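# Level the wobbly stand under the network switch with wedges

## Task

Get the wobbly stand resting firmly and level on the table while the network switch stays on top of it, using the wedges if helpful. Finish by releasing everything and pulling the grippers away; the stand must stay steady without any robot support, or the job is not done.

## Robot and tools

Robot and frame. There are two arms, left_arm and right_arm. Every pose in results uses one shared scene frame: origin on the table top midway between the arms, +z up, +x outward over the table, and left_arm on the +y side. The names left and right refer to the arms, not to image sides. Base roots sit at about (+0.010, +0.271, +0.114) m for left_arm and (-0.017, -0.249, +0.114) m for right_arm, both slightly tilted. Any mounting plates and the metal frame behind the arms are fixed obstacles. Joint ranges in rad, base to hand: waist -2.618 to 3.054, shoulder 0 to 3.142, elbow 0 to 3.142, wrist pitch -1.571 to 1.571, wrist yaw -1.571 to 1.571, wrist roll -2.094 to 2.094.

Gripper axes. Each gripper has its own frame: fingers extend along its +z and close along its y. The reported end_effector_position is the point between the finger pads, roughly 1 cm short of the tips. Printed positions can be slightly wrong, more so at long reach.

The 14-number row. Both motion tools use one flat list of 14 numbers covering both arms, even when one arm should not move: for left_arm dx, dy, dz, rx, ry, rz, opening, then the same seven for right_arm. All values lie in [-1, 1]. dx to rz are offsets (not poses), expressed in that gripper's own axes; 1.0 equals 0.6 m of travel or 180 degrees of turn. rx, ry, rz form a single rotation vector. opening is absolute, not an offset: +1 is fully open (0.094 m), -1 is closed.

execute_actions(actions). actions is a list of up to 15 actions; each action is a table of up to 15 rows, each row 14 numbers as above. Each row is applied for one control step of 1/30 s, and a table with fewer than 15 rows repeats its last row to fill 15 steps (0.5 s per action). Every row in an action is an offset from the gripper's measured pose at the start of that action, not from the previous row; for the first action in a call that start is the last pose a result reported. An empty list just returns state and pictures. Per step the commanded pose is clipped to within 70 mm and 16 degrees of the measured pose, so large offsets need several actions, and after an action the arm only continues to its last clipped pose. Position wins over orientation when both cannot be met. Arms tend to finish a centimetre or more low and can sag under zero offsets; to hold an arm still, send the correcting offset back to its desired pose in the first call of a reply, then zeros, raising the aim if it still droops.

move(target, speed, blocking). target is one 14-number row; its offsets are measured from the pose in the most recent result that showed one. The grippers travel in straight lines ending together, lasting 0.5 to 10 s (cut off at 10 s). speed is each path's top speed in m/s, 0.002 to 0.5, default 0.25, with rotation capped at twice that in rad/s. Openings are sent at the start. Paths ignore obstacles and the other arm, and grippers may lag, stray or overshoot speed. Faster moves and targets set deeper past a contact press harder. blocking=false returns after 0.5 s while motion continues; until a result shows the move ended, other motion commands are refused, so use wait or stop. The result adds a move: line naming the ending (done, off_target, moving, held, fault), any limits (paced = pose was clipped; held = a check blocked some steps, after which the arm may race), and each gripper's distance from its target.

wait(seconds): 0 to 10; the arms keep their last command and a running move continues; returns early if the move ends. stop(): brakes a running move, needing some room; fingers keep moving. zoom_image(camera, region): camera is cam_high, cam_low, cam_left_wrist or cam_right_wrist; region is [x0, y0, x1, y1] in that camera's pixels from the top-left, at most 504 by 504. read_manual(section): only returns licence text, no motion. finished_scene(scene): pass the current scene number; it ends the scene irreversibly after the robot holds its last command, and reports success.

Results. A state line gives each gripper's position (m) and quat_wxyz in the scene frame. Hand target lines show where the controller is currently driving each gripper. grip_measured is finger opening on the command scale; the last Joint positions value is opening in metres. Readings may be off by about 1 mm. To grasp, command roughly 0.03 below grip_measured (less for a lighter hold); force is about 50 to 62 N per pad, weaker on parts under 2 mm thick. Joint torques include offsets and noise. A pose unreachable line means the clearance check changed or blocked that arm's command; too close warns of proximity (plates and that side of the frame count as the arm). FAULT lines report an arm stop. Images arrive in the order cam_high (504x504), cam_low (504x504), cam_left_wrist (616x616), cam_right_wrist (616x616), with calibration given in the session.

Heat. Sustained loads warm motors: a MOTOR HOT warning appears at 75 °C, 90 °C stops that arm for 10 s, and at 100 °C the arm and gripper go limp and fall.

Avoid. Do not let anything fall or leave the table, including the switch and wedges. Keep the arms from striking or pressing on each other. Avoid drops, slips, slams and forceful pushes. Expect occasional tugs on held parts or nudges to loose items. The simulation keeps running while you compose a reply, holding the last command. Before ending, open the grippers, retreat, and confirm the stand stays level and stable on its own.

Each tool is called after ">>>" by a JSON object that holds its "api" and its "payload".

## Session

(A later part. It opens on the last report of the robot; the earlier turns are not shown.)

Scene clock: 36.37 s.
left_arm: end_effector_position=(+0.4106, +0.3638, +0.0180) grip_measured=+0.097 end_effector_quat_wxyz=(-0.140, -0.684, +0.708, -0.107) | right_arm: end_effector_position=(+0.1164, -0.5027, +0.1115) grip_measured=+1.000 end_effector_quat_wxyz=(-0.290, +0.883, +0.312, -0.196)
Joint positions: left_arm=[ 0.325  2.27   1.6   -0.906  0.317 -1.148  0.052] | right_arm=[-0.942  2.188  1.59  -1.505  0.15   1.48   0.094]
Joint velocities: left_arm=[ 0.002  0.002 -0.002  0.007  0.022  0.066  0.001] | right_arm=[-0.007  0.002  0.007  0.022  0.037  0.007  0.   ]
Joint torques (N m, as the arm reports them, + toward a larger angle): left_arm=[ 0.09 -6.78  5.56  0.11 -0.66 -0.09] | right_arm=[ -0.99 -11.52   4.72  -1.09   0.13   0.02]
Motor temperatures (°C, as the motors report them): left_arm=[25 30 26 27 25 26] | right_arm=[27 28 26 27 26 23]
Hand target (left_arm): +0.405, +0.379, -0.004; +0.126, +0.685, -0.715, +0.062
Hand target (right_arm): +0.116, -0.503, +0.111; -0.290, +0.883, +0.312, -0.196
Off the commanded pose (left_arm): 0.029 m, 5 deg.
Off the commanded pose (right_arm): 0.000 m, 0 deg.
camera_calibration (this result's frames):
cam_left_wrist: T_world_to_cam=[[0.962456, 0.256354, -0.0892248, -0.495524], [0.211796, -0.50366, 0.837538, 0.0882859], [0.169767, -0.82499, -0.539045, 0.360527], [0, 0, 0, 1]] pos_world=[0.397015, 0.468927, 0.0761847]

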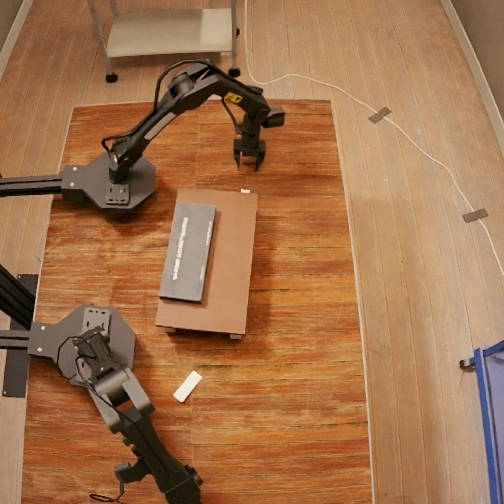

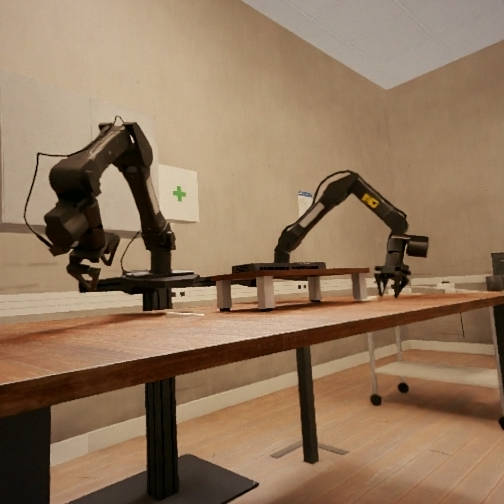

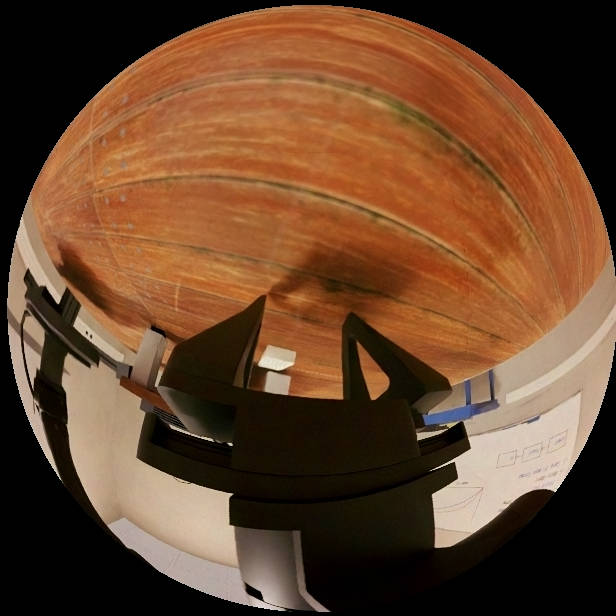

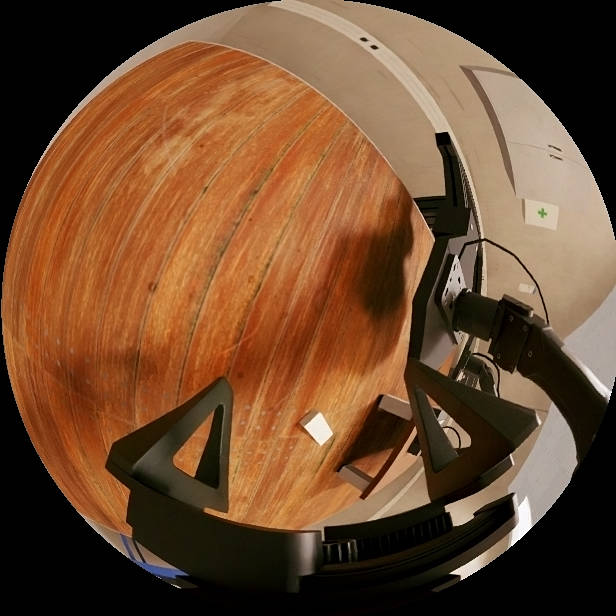

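>>> {"api": "move", "payload": {"target": [0.069,0.008,-0.188,0,0,0,-1,0,0,0,0,0,0,1]}}

>>> {"api": "move", "payload": {"target": [0.25,0.005,0.092,0,0,0,-1,0,0,0,0,0,0,1]}}

Scene clock: 38.23 s.
left_arm: end_effector_position=(+0.4095, +0.3614, +0.1293) grip_measured=-0.984 end_effector_quat_wxyz=(-0.144, -0.682, +0.709, -0.108) | right_arm: end_effector_position=(+0.1164, -0.5027, +0.1115) grip_measured=+1.000 end_effector_quat_wxyz=(-0.290, +0.883, +0.312, -0.196)
Joint positions: left_arm=[ 0.325  2.082  1.745 -1.248  0.321 -1.143  0.001] | right_arm=[-0.942  2.188  1.59  -1.505  0.15   1.48   0.094]
Joint velocities: left_arm=[-0.012  0.007  0.002 -0.037 -0.007  0.066  0.001] | right_arm=[-0.007  0.002  0.012  0.11  -0.037 -0.007  0.   ]
Joint torques (N m, as the arm reports them, + toward a larger angle): left_arm=[  0.06 -10.96   7.68  -0.43   0.14  -0.07] | right_arm=[ -1.04 -11.48   4.78  -1.06   0.15   0.02]
Motor temperatures (°C, as the motors report them): left_arm=[25 30 26 27 25 26] | right_arm=[27 28 26 27 26 23]
Hand target (left_arm): +0.412, +0.363, +0.138; +0.139, +0.684, -0.708, +0.107
Hand target (right_arm): +0.116, -0.503, +0.111; -0.290, +0.883, +0.312, -0.196
Off the commanded pose (left_arm): 0.009 m, 1 deg.
Off the commanded pose (right_arm): 0.000 m, 0 deg.
move: done
camera_calibration (this result's frames):
cam_left_wrist: T_world_to_cam=[[0.962882, 0.252416, -0.0956234, -0.481864], [0.214037, -0.498168, 0.840248, -0.00918622], [0.164455, -0.829527, -0.533704, 0.421934], [0, 0, 0, 1]] pos_world=[0.396555, 0.467059, 0.186829]

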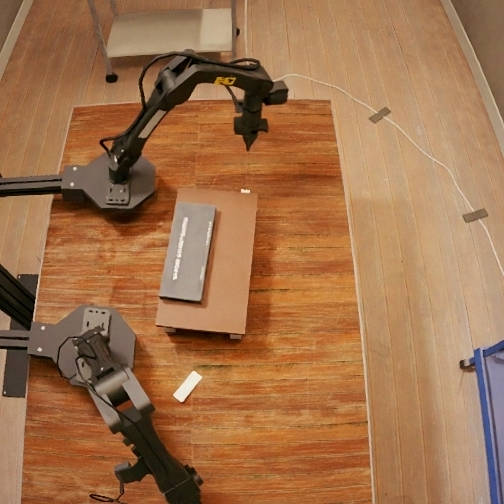

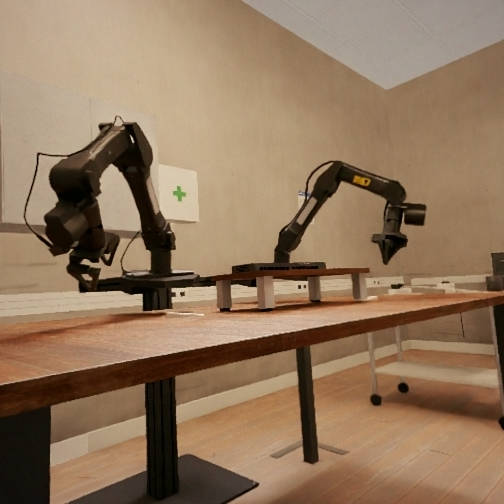

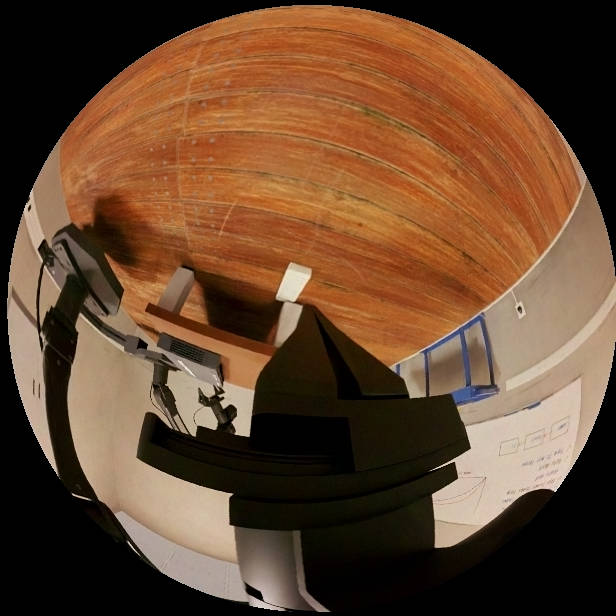

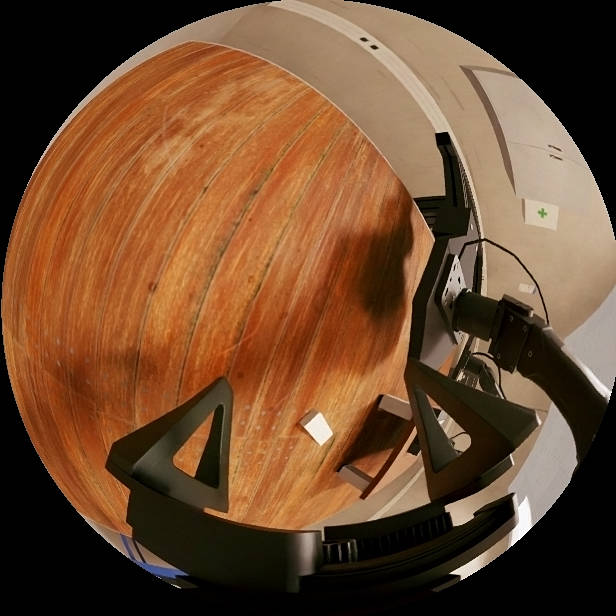

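Scene clock: 39.53 s.
left_arm: end_effector_position=(+0.3982, +0.1966, +0.1250) grip_measured=-0.984 end_effector_quat_wxyz=(-0.160, -0.677, +0.711, -0.105) | right_arm: end_effector_position=(+0.1164, -0.5027, +0.1115) grip_measured=+1.000 end_effector_quat_wxyz=(-0.290, +0.883, +0.312, -0.196)
Joint positions: left_arm=[-0.09   1.947  1.486 -1.018  0.319 -1.564  0.001] | right_arm=[-0.942  2.188  1.59  -1.505  0.15   1.48   0.094]
Joint velocities: left_arm=[-0.017 -0.017 -0.002 -0.051 -0.066 -0.081 -0.001] | right_arm=[-0.002  0.002 -0.002 -0.066 -0.022 -0.081  0.   ]
Joint torques (N m, as the arm reports them, + toward a larger angle): left_arm=[ -0.33 -11.61   4.     0.1    0.11  -0.08] | right_arm=[ -1.05 -11.59   4.65  -1.06   0.16   0.01]
Motor temperatures (°C, as the motors report them): left_arm=[25 30 26 27 25 26] | right_arm=[27 28 26 27 26 23]
Hand target (left_arm): +0.399, +0.200, +0.131; +0.148, +0.681, -0.708, +0.110
Hand target (right_arm): +0.116, -0.503, +0.111; -0.290, +0.883, +0.312, -0.196
Off the commanded pose (left_arm): 0.008 m, 2 deg.
Off the commanded pose (right_arm): 0.000 m, 0 deg.
move: done
camera_calibration (this result's frames):
cam_left_wrist: T_world_to_cam=[[0.963784, 0.236017, -0.124161, -0.423332], [0.227498, -0.48469, 0.844583, -0.0937538], [0.139156, -0.842242, -0.52083, 0.295748], [0, 0, 0, 1]] pos_world=[0.388175, 0.303564, 0.180656]

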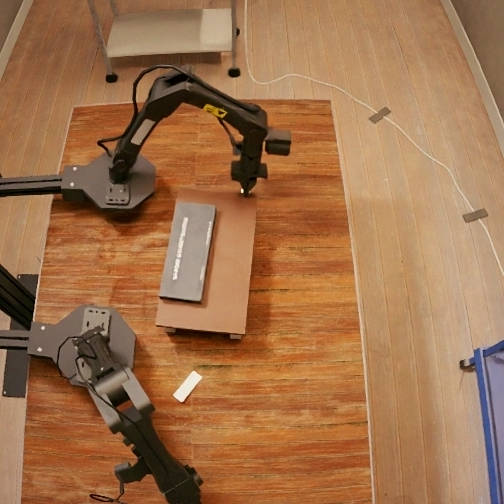

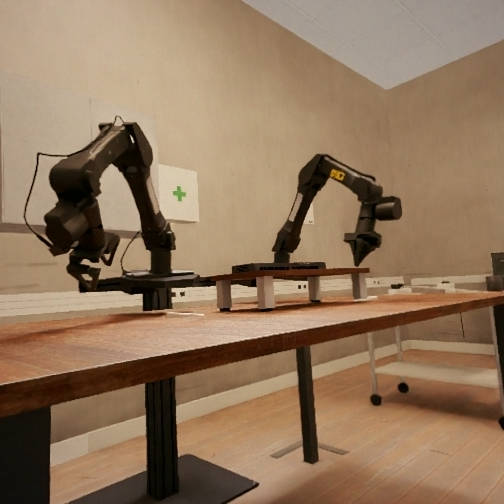

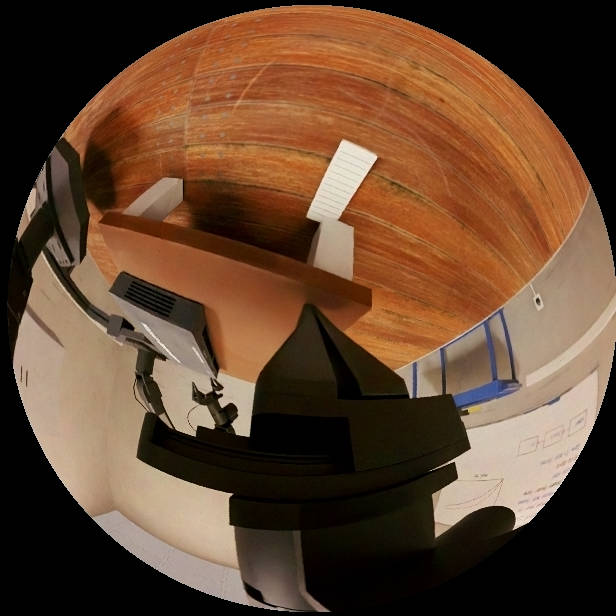

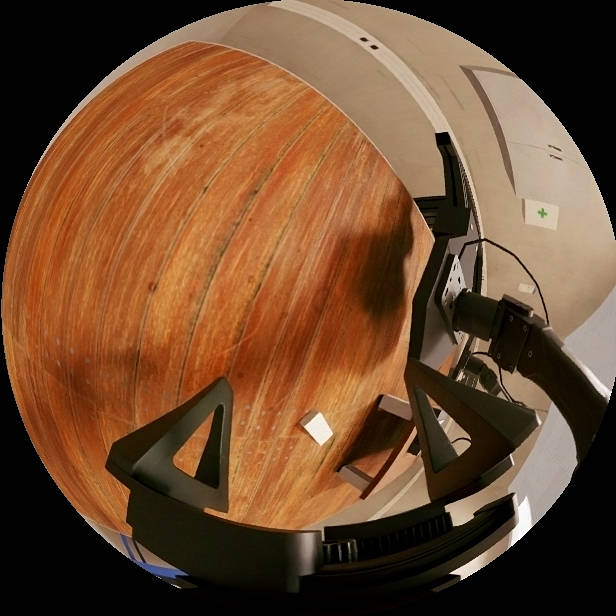

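>>> {"api": "execute_actions", "payload": {"actions": [[[0.025,0,0,0,0,0,-1,0,0,0,0,0,0,1]],[[0.012,0,0.03,0,0,0,-1,0,0,0,0,0,0,1]],[[0.008,0,0.045,0,0,0,-1,0,0,0,0,0,0,1]]]}}

>>> {"api": "zoom_image", "payload": {"camera": "cam_low", "region": [205, 250, 385, 320]}}

Scene clock: 41.40 s.
left_arm: end_effector_position=(+0.3992, +0.1605, +0.1152) grip_measured=-0.985 end_effector_quat_wxyz=(-0.164, -0.673, +0.711, -0.119) | right_arm: end_effector_position=(+0.1164, -0.5027, +0.1115) grip_measured=+1.000 end_effector_quat_wxyz=(-0.290, +0.883, +0.312, -0.196)
Joint positions: left_arm=[-0.174  1.961  1.452 -0.925  0.333 -1.647  0.001] | right_arm=[-0.942  2.188  1.59  -1.505  0.15   1.48   0.094]
Joint velocities: left_arm=[ 0.002  0.002 -0.007 -0.081 -0.022 -0.081  0.001] | right_arm=[ 0.012 -0.002  0.002 -0.022 -0.022  0.007  0.   ]
Joint torques (N m, as the arm reports them, + toward a larger angle): left_arm=[-1.77 -7.11  2.06  0.51  0.09 -0.12] | right_arm=[ -1.   -11.53   4.78  -1.08   0.13   0.02]
Motor temperatures (°C, as the motors report them): left_arm=[25 30 26 27 25 26] | right_arm=[27 28 26 27 26 23]
Hand target (left_arm): +0.391, +0.159, +0.096; +0.167, +0.674, -0.712, +0.105
Hand target (right_arm): +0.116, -0.503, +0.111; -0.290, +0.883, +0.312, -0.196
Off the commanded pose (left_arm): 0.021 m, 2 deg.
Off the commanded pose (right_arm): 0.000 m, 0 deg.
camera_calibration (this result's frames):
cam_left_wrist: T_world_to_cam=[[0.966145, 0.230705, -0.115498, -0.418132], [0.213504, -0.463604, 0.859935, -0.102802], [0.144846, -0.855481, -0.497165, 0.257197], [0, 0, 0, 1]] pos_world=[0.38867, 0.268833, 0.167979]

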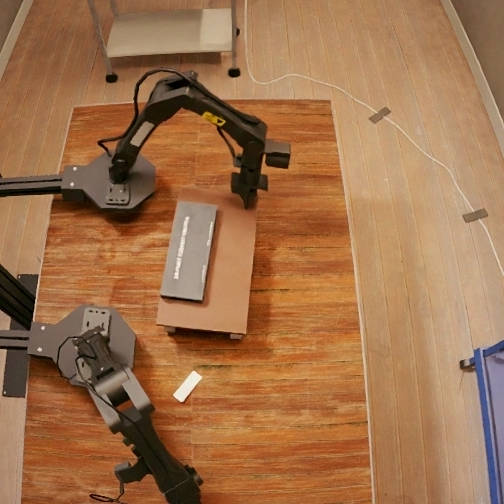

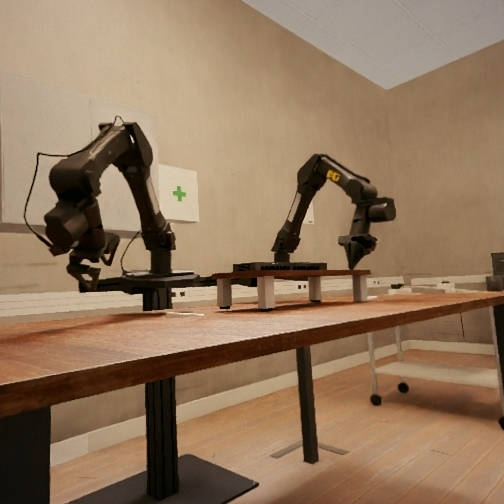

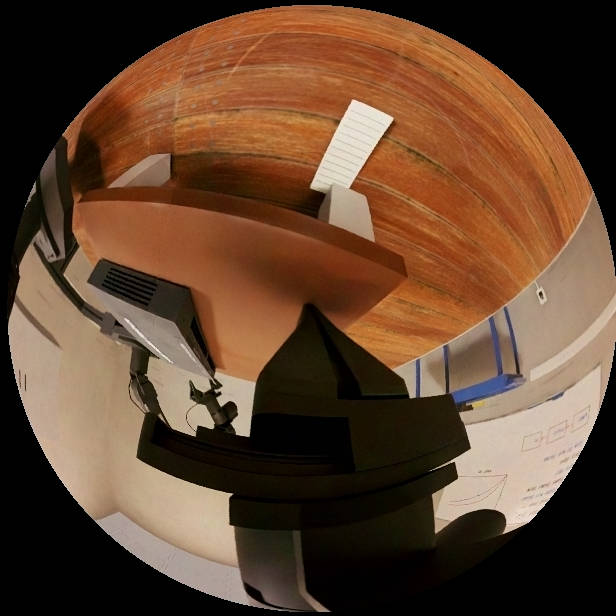

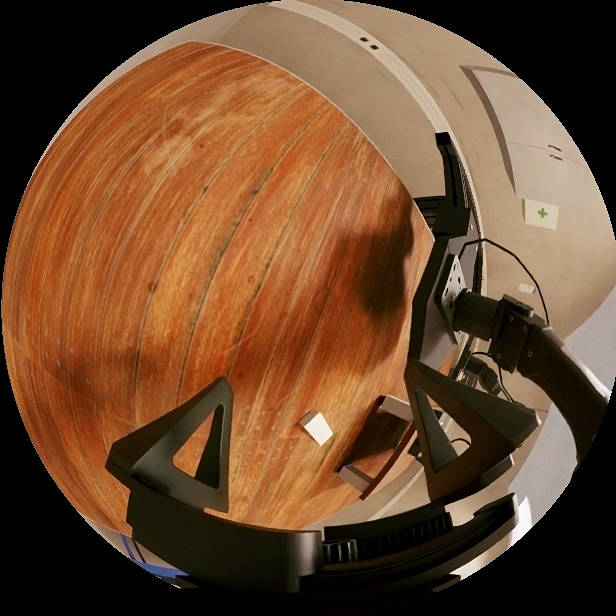

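Region (205, 250, 385, 320) of cam_low's 504x504 image, scaled by 2.800, with more detail than that image has.

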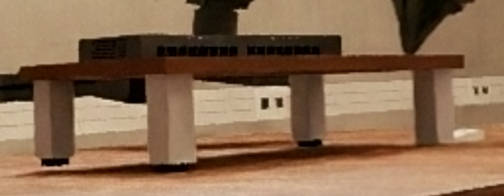

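>>> {"api": "move", "payload": {"target": [-0.218,0.01,-0.128,0,0,0,0.1,0,0,0,0,0,0,1]}}

>>> {"api": "move", "payload": {"target": [0.008,-0.022,0.222,0,0,0,0.1,0,0,0,0,0,0,1], "speed": 0.12}}

Scene clock: 43.10 s.
left_arm: end_effector_position=(+0.3994, +0.3125, +0.1275) grip_measured=+0.097 end_effector_quat_wxyz=(-0.165, -0.679, +0.706, -0.117) | right_arm: end_effector_position=(+0.1164, -0.5027, +0.1115) grip_measured=+1.000 end_effector_quat_wxyz=(-0.290, +0.883, +0.312, -0.196)
Joint positions: left_arm=[ 0.229  2.012  1.608 -1.179  0.358 -1.235  0.052] | right_arm=[-0.942  2.188  1.59  -1.505  0.15   1.48   0.094]
Joint velocities: left_arm=[-0.012  0.007 -0.017 -0.037  0.007 -0.051 -0.001] | right_arm=[-0.007  0.002 -0.002 -0.007  0.022  0.007  0.   ]
Joint torques (N m, as the arm reports them, + toward a larger angle): left_arm=[-0.75 -9.85  8.33 -0.43  0.16  0.05] | right_arm=[ -0.99 -11.51   4.71  -1.08   0.16   0.03]
Motor temperatures (°C, as the motors report them): left_arm=[25 30 26 27 25 26] | right_arm=[27 28 26 27 26 23]
Hand target (left_arm): +0.404, +0.312, +0.136; +0.159, +0.674, -0.712, +0.118
Hand target (right_arm): +0.116, -0.503, +0.111; -0.290, +0.883, +0.312, -0.196
Off the commanded pose (left_arm): 0.009 m, 1 deg.
Off the commanded pose (right_arm): 0.000 m, 0 deg.
move: done
camera_calibration (this result's frames):
cam_left_wrist: T_world_to_cam=[[0.961789, 0.245029, -0.122157, -0.453873], [0.226628, -0.462131, 0.857365, -0.048299], [0.153627, -0.852289, -0.500003, 0.389175], [0, 0, 0, 1]] pos_world=[0.387689, 0.420581, 0.180555]

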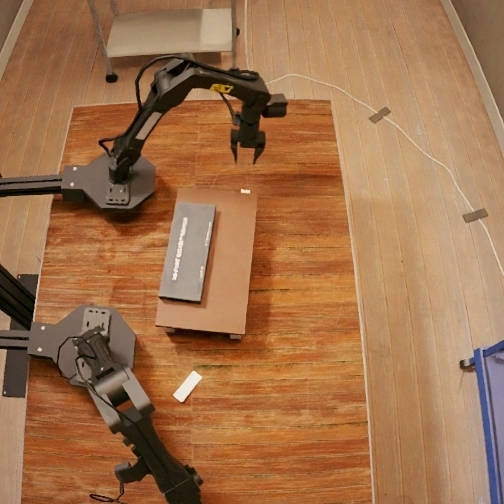

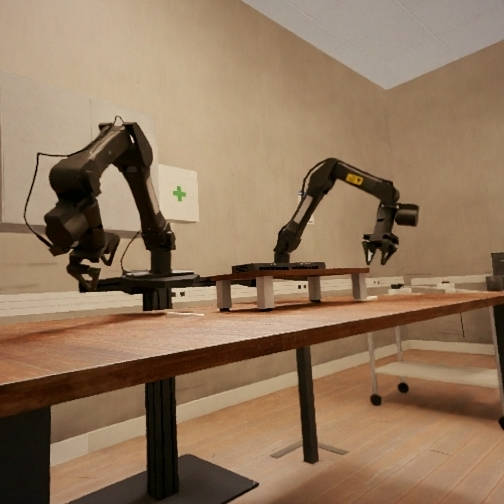

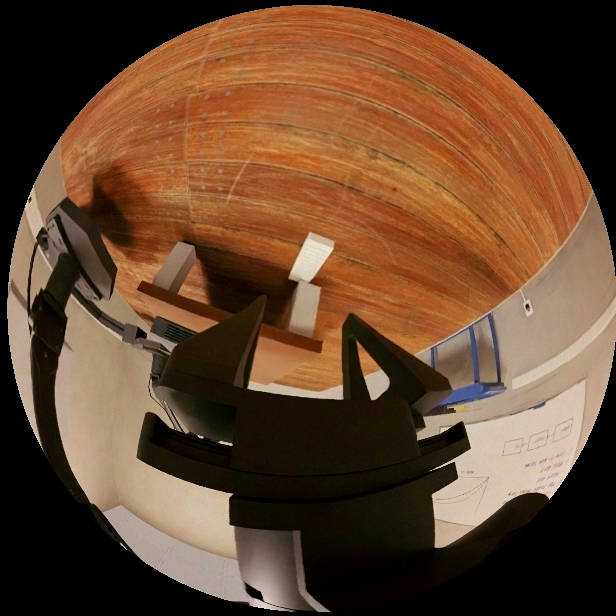

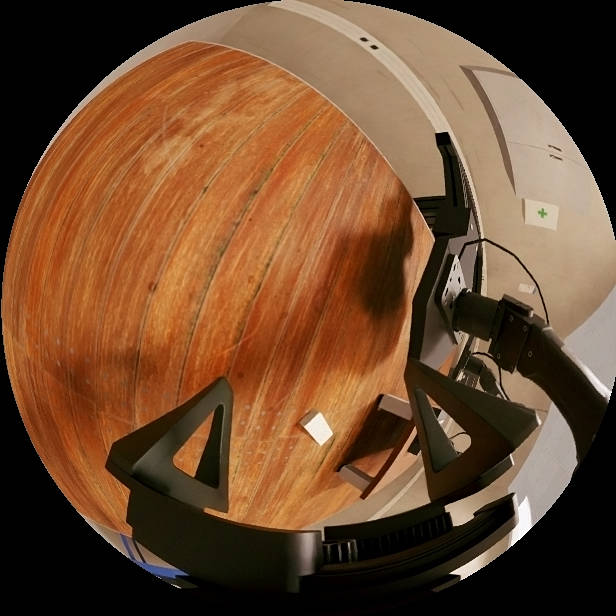

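Scene clock: 44.50 s.
left_arm: end_effector_position=(+0.3991, +0.2618, +0.0196) grip_measured=+0.097 end_effector_quat_wxyz=(-0.176, -0.680, +0.702, -0.115) | right_arm: end_effector_position=(+0.1164, -0.5027, +0.1115) grip_measured=+1.000 end_effector_quat_wxyz=(-0.290, +0.883, +0.312, -0.196)
Joint positions: left_arm=[ 0.109  2.19   1.424 -0.792  0.366 -1.367  0.052] | right_arm=[-0.942  2.188  1.59  -1.505  0.15   1.48   0.094]
Joint velocities: left_arm=[ 0.002 -0.002 -0.012 -0.051 -0.095 -0.081 -0.   ] | right_arm=[ 0.002  0.002 -0.007 -0.081  0.066 -0.007  0.   ]
Joint torques (N m, as the arm reports them, + toward a larger angle): left_arm=[-1.96 -8.53  2.18  0.5   0.17 -0.13] | right_arm=[ -1.01 -11.51   4.74  -1.08   0.15   0.04]
Motor temperatures (°C, as the motors report them): left_arm=[25 31 26 27 25 26] | right_arm=[27 28 26 27 26 23]
Hand target (left_arm): +0.401, +0.256, +0.007; +0.167, +0.678, -0.706, +0.118
Hand target (right_arm): +0.116, -0.503, +0.111; -0.290, +0.883, +0.312, -0.196
Off the commanded pose (left_arm): 0.015 m, 1 deg.
Off the commanded pose (right_arm): 0.000 m, 0 deg.
move: off_target (left_arm)
camera_calibration (this result's frames):
cam_left_wrist: T_world_to_cam=[[0.958133, 0.247217, -0.14445, -0.453001], [0.245638, -0.450493, 0.858323, 0.0101356], [0.147118, -0.857869, -0.492358, 0.295983], [0, 0, 0, 1]] pos_world=[0.388001, 0.37047, 0.0715941]

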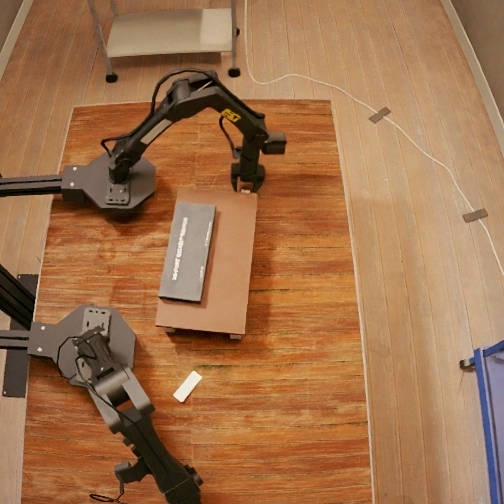

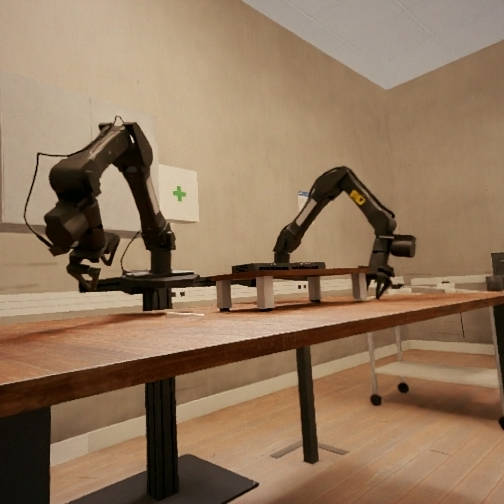

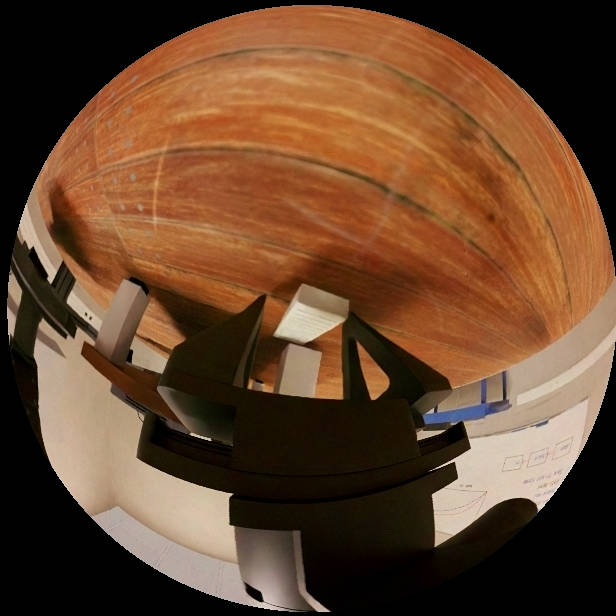

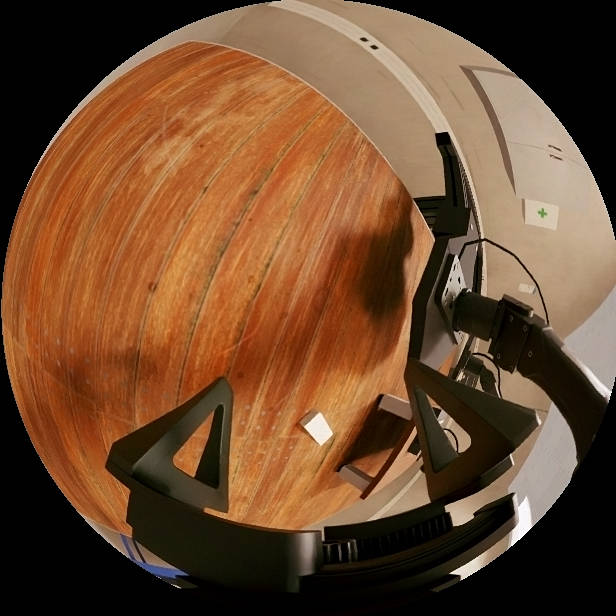

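>>> {"api": "execute_actions", "payload": {"actions": [[[-0.01,-0.01,-0.004,0,0,0,0.1,0,0,0,0,0,0,1]],[[0,0,0,0,0,0,-0.6,0,0,0,0,0,0,1]],[[0,0,0,0,0,0,-0.6,0,0,0,0,0,0,1]]]}}

>>> {"api": "move", "payload": {"target": [0.045,0,0.014,0,0,0,-0.6,0,0,0,0,0,0,1], "speed": 0.02}}

>>> {"api": "zoom_image", "payload": {"camera": "cam_low", "region": [205, 250, 405, 320]}}

Scene clock: 46.37 s.
left_arm: end_effector_position=(+0.3999, +0.2623, +0.0204) grip_measured=-0.422 end_effector_quat_wxyz=(-0.181, -0.678, +0.702, -0.118) | right_arm: end_effector_position=(+0.1164, -0.5027, +0.1115) grip_measured=+1.000 end_effector_quat_wxyz=(-0.290, +0.883, +0.312, -0.196)
Joint positions: left_arm=[ 0.114  2.198  1.438 -0.808  0.377 -1.356  0.027] | right_arm=[-0.942  2.188  1.59  -1.505  0.15   1.48   0.094]
Joint velocities: left_arm=[ 0.007 -0.017 -0.007 -0.007  0.007 -0.007 -0.   ] | right_arm=[-0.012 -0.012 -0.002 -0.051  0.022 -0.007  0.   ]
Joint torques (N m, as the arm reports them, + toward a larger angle): left_arm=[ -0.35 -10.09   4.26  -0.17   0.22  -0.01] | right_arm=[ -0.99 -11.54   4.74  -1.08   0.13   0.02]
Motor temperatures (°C, as the motors report them): left_arm=[25 31 26 27 25 26] | right_arm=[27 28 26 27 26 23]
Hand target (left_arm): +0.400, +0.262, +0.020; +0.181, +0.678, -0.702, +0.118
Hand target (right_arm): +0.116, -0.503, +0.111; -0.290, +0.883, +0.312, -0.196
Off the commanded pose (left_arm): 0.000 m, 0 deg.
Off the commanded pose (right_arm): 0.000 m, 0 deg.
camera_calibration (this result's frames):
cam_left_wrist: T_world_to_cam=[[0.958346, 0.242616, -0.150701, -0.452511], [0.247314, -0.440994, 0.862763, 0.00628949], [0.142862, -0.864096, -0.482627, 0.299763], [0, 0, 0, 1]] pos_world=[0.389282, 0.371584, 0.0710535]

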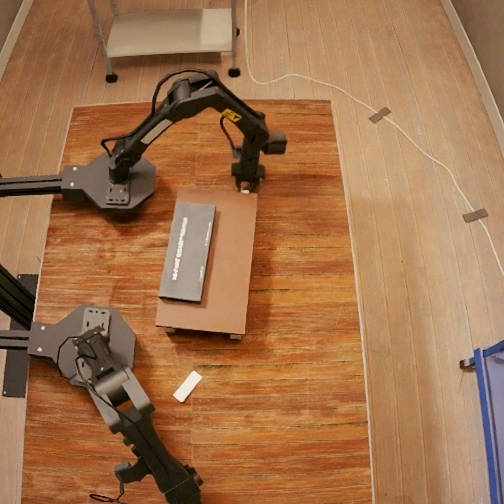

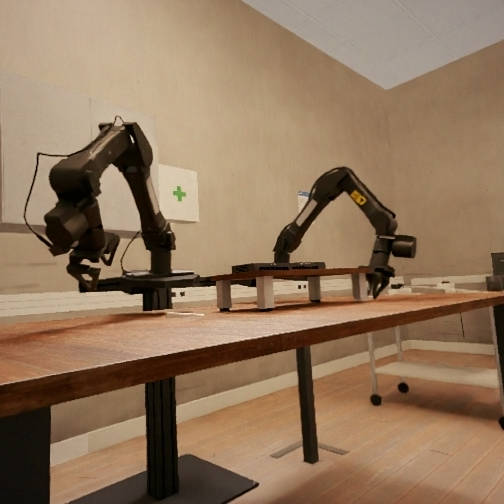

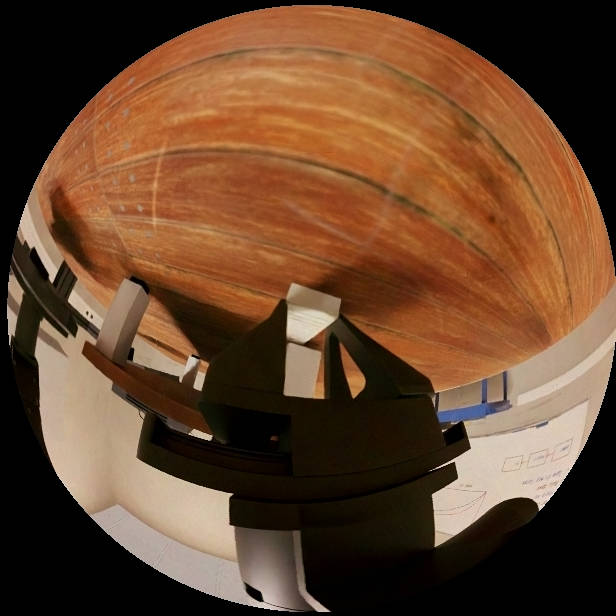

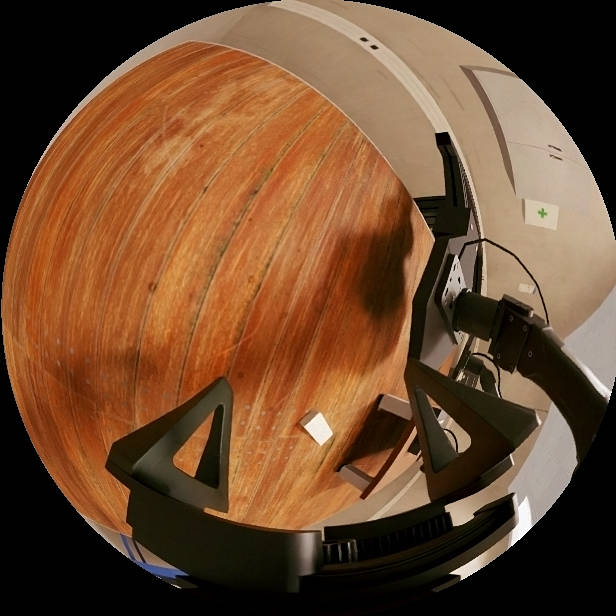

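Scene clock: 48.07 s.
left_arm: end_effector_position=(+0.4024, +0.2389, +0.0201) grip_measured=-0.422 end_effector_quat_wxyz=(-0.183, -0.679, +0.701, -0.117) | right_arm: end_effector_position=(+0.1164, -0.5027, +0.1115) grip_measured=+1.000 end_effector_quat_wxyz=(-0.290, +0.883, +0.312, -0.196)
Joint positions: left_arm=[ 0.055  2.198  1.432 -0.783  0.377 -1.421  0.027] | right_arm=[-0.942  2.188  1.59  -1.505  0.15   1.48   0.094]
Joint velocities: left_arm=[ 0.002  0.012 -0.002  0.095 -0.022  0.037 -0.   ] | right_arm=[-0.012  0.002  0.002  0.022  0.051  0.037  0.   ]
Joint torques (N m, as the arm reports them, + toward a larger angle): left_arm=[ -1.57 -12.06   1.91  -0.04   0.24  -0.12] | right_arm=[ -0.97 -11.5    4.7   -1.06   0.14   0.02]
Motor temperatures (°C, as the motors report them): left_arm=[25 31 26 27 25 26] | right_arm=[27 28 26 27 26 23]
Hand target (left_arm): +0.399, +0.234, +0.024; +0.182, +0.678, -0.702, +0.118
Hand target (right_arm): +0.116, -0.503, +0.111; -0.290, +0.883, +0.312, -0.196
Off the commanded pose (left_arm): 0.007 m, 0 deg.
Off the commanded pose (right_arm): 0.000 m, 0 deg.
move: done
camera_calibration (this result's frames):
cam_left_wrist: T_world_to_cam=[[0.957233, 0.243825, -0.155736, -0.449002], [0.25229, -0.439998, 0.86183, -0.00667748], [0.141612, -0.864263, -0.482696, 0.279616], [0, 0, 0, 1]] pos_world=[0.391887, 0.348201, 0.0707984]

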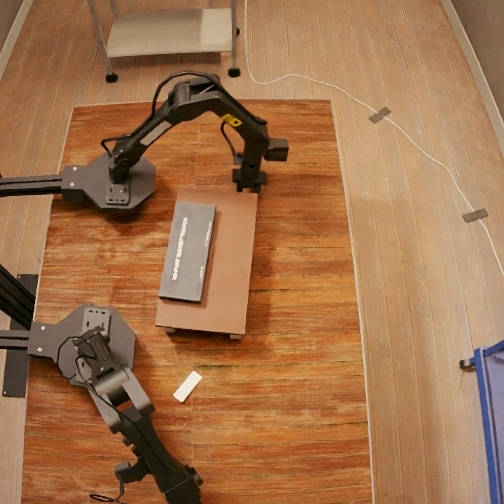

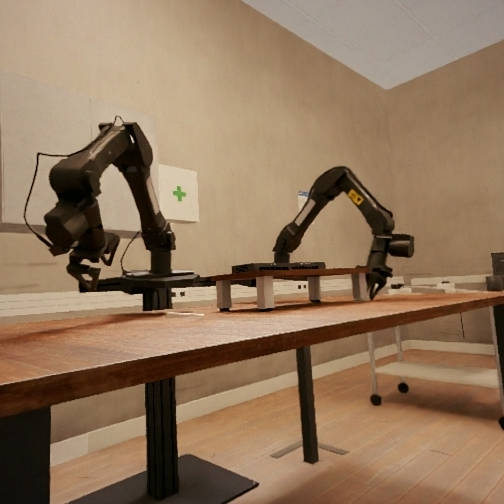

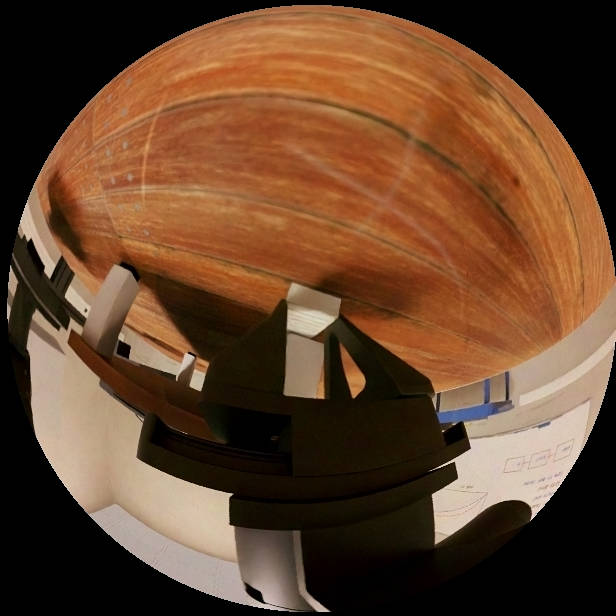

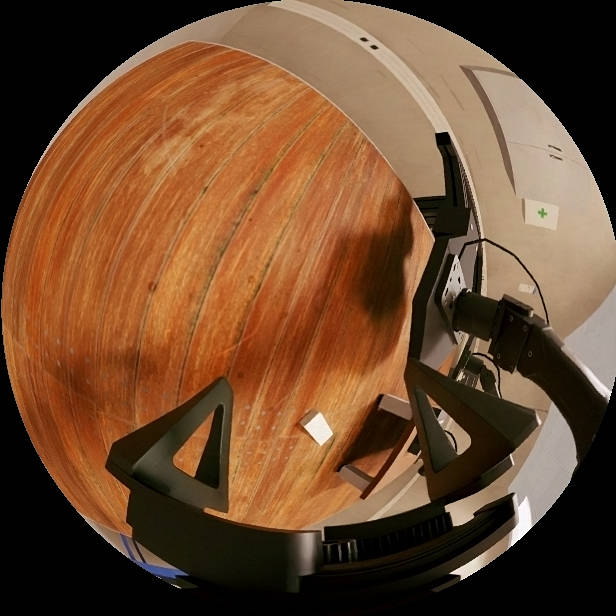

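Region (205, 250, 405, 320) of cam_low's 504x504 image, scaled by 2.520, with more detail than that image has; it fills the top 176 rows of this view, and the rest is white.

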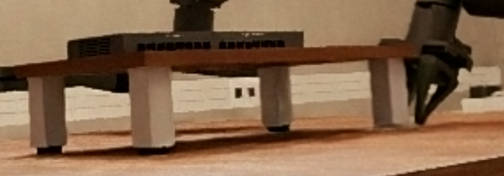

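>>> {"api": "execute_actions", "payload": {"actions": [[[0,0,0,0,0,0,0.1,0,0,0,0,0,0,1]],[[-0.09,0,-0.045,0,0,0,0.1,0,0,0,0,0,0,1]],[[0.065,0,-0.18,0,0,0,-1,0,0,0,0,0,0,1]],[[0.02,0,-0.06,0,0,0,-1,0,0,0,0,0,0,1]]]}}

Scene clock: 50.30 s.
left_arm: end_effector_position=(+0.4219, +0.3085, +0.1533) grip_measured=-0.984 end_effector_quat_wxyz=(+0.172, +0.685, -0.696, +0.130) | right_arm: end_effector_position=(+0.1164, -0.5027, +0.1115) grip_measured=+1.000 end_effector_quat_wxyz=(-0.290, +0.883, +0.312, -0.196)
Joint positions: left_arm=[ 0.217  2.061  1.787 -1.301  0.39  -1.268  0.001] | right_arm=[-0.942  2.188  1.59  -1.505  0.15   1.48   0.094]
Joint velocities: left_arm=[ 0.017  0.002 -0.007  0.037  0.022  0.051  0.   ] | right_arm=[-0.002  0.012 -0.007 -0.007 -0.007  0.051  0.   ]
Joint torques (N m, as the arm reports them, + toward a larger angle): left_arm=[  0.48 -11.9    8.11  -0.41   0.21   0.08] | right_arm=[ -1.02 -11.53   4.79  -1.08   0.15   0.03]
Motor temperatures (°C, as the motors report them): left_arm=[25 31 26 27 25 26] | right_arm=[27 28 26 27 26 23]
Hand target (left_arm): +0.424, +0.312, +0.168; +0.162, +0.684, -0.698, +0.136
Hand target (right_arm): +0.116, -0.503, +0.111; -0.290, +0.883, +0.312, -0.196
Off the commanded pose (left_arm): 0.015 m, 1 deg.
Off the commanded pose (right_arm): 0.000 m, 0 deg.
camera_calibration (this result's frames):
cam_left_wrist: T_world_to_cam=[[0.956033, 0.264707, -0.126218, -0.474308], [0.23456, -0.431893, 0.87089, -0.0921519], [0.176018, -0.862206, -0.474994, 0.385015], [0, 0, 0, 1]] pos_world=[0.407299, 0.417715, 0.203268]

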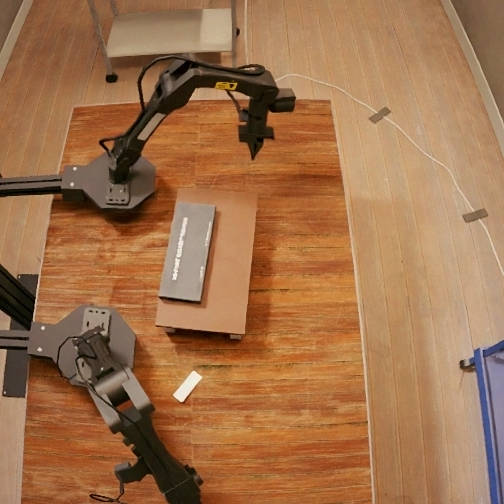

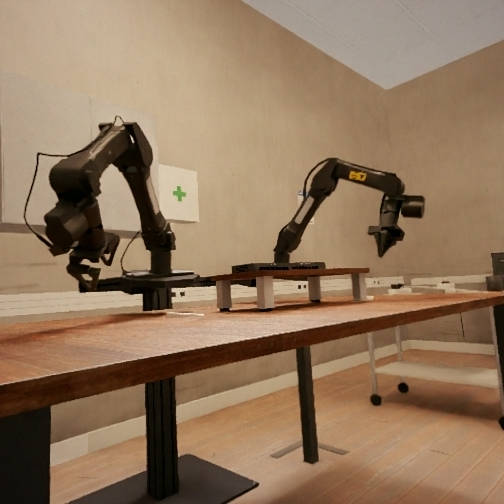

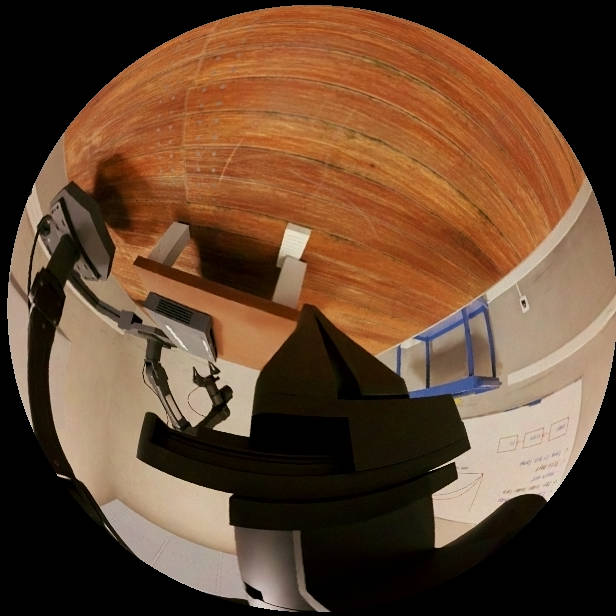

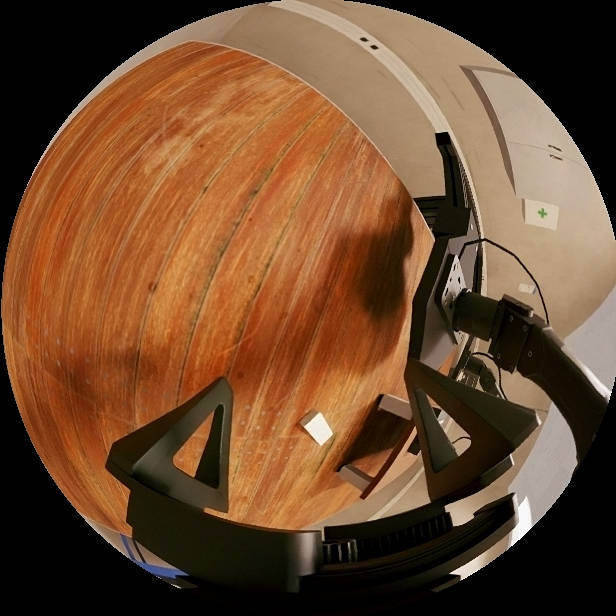

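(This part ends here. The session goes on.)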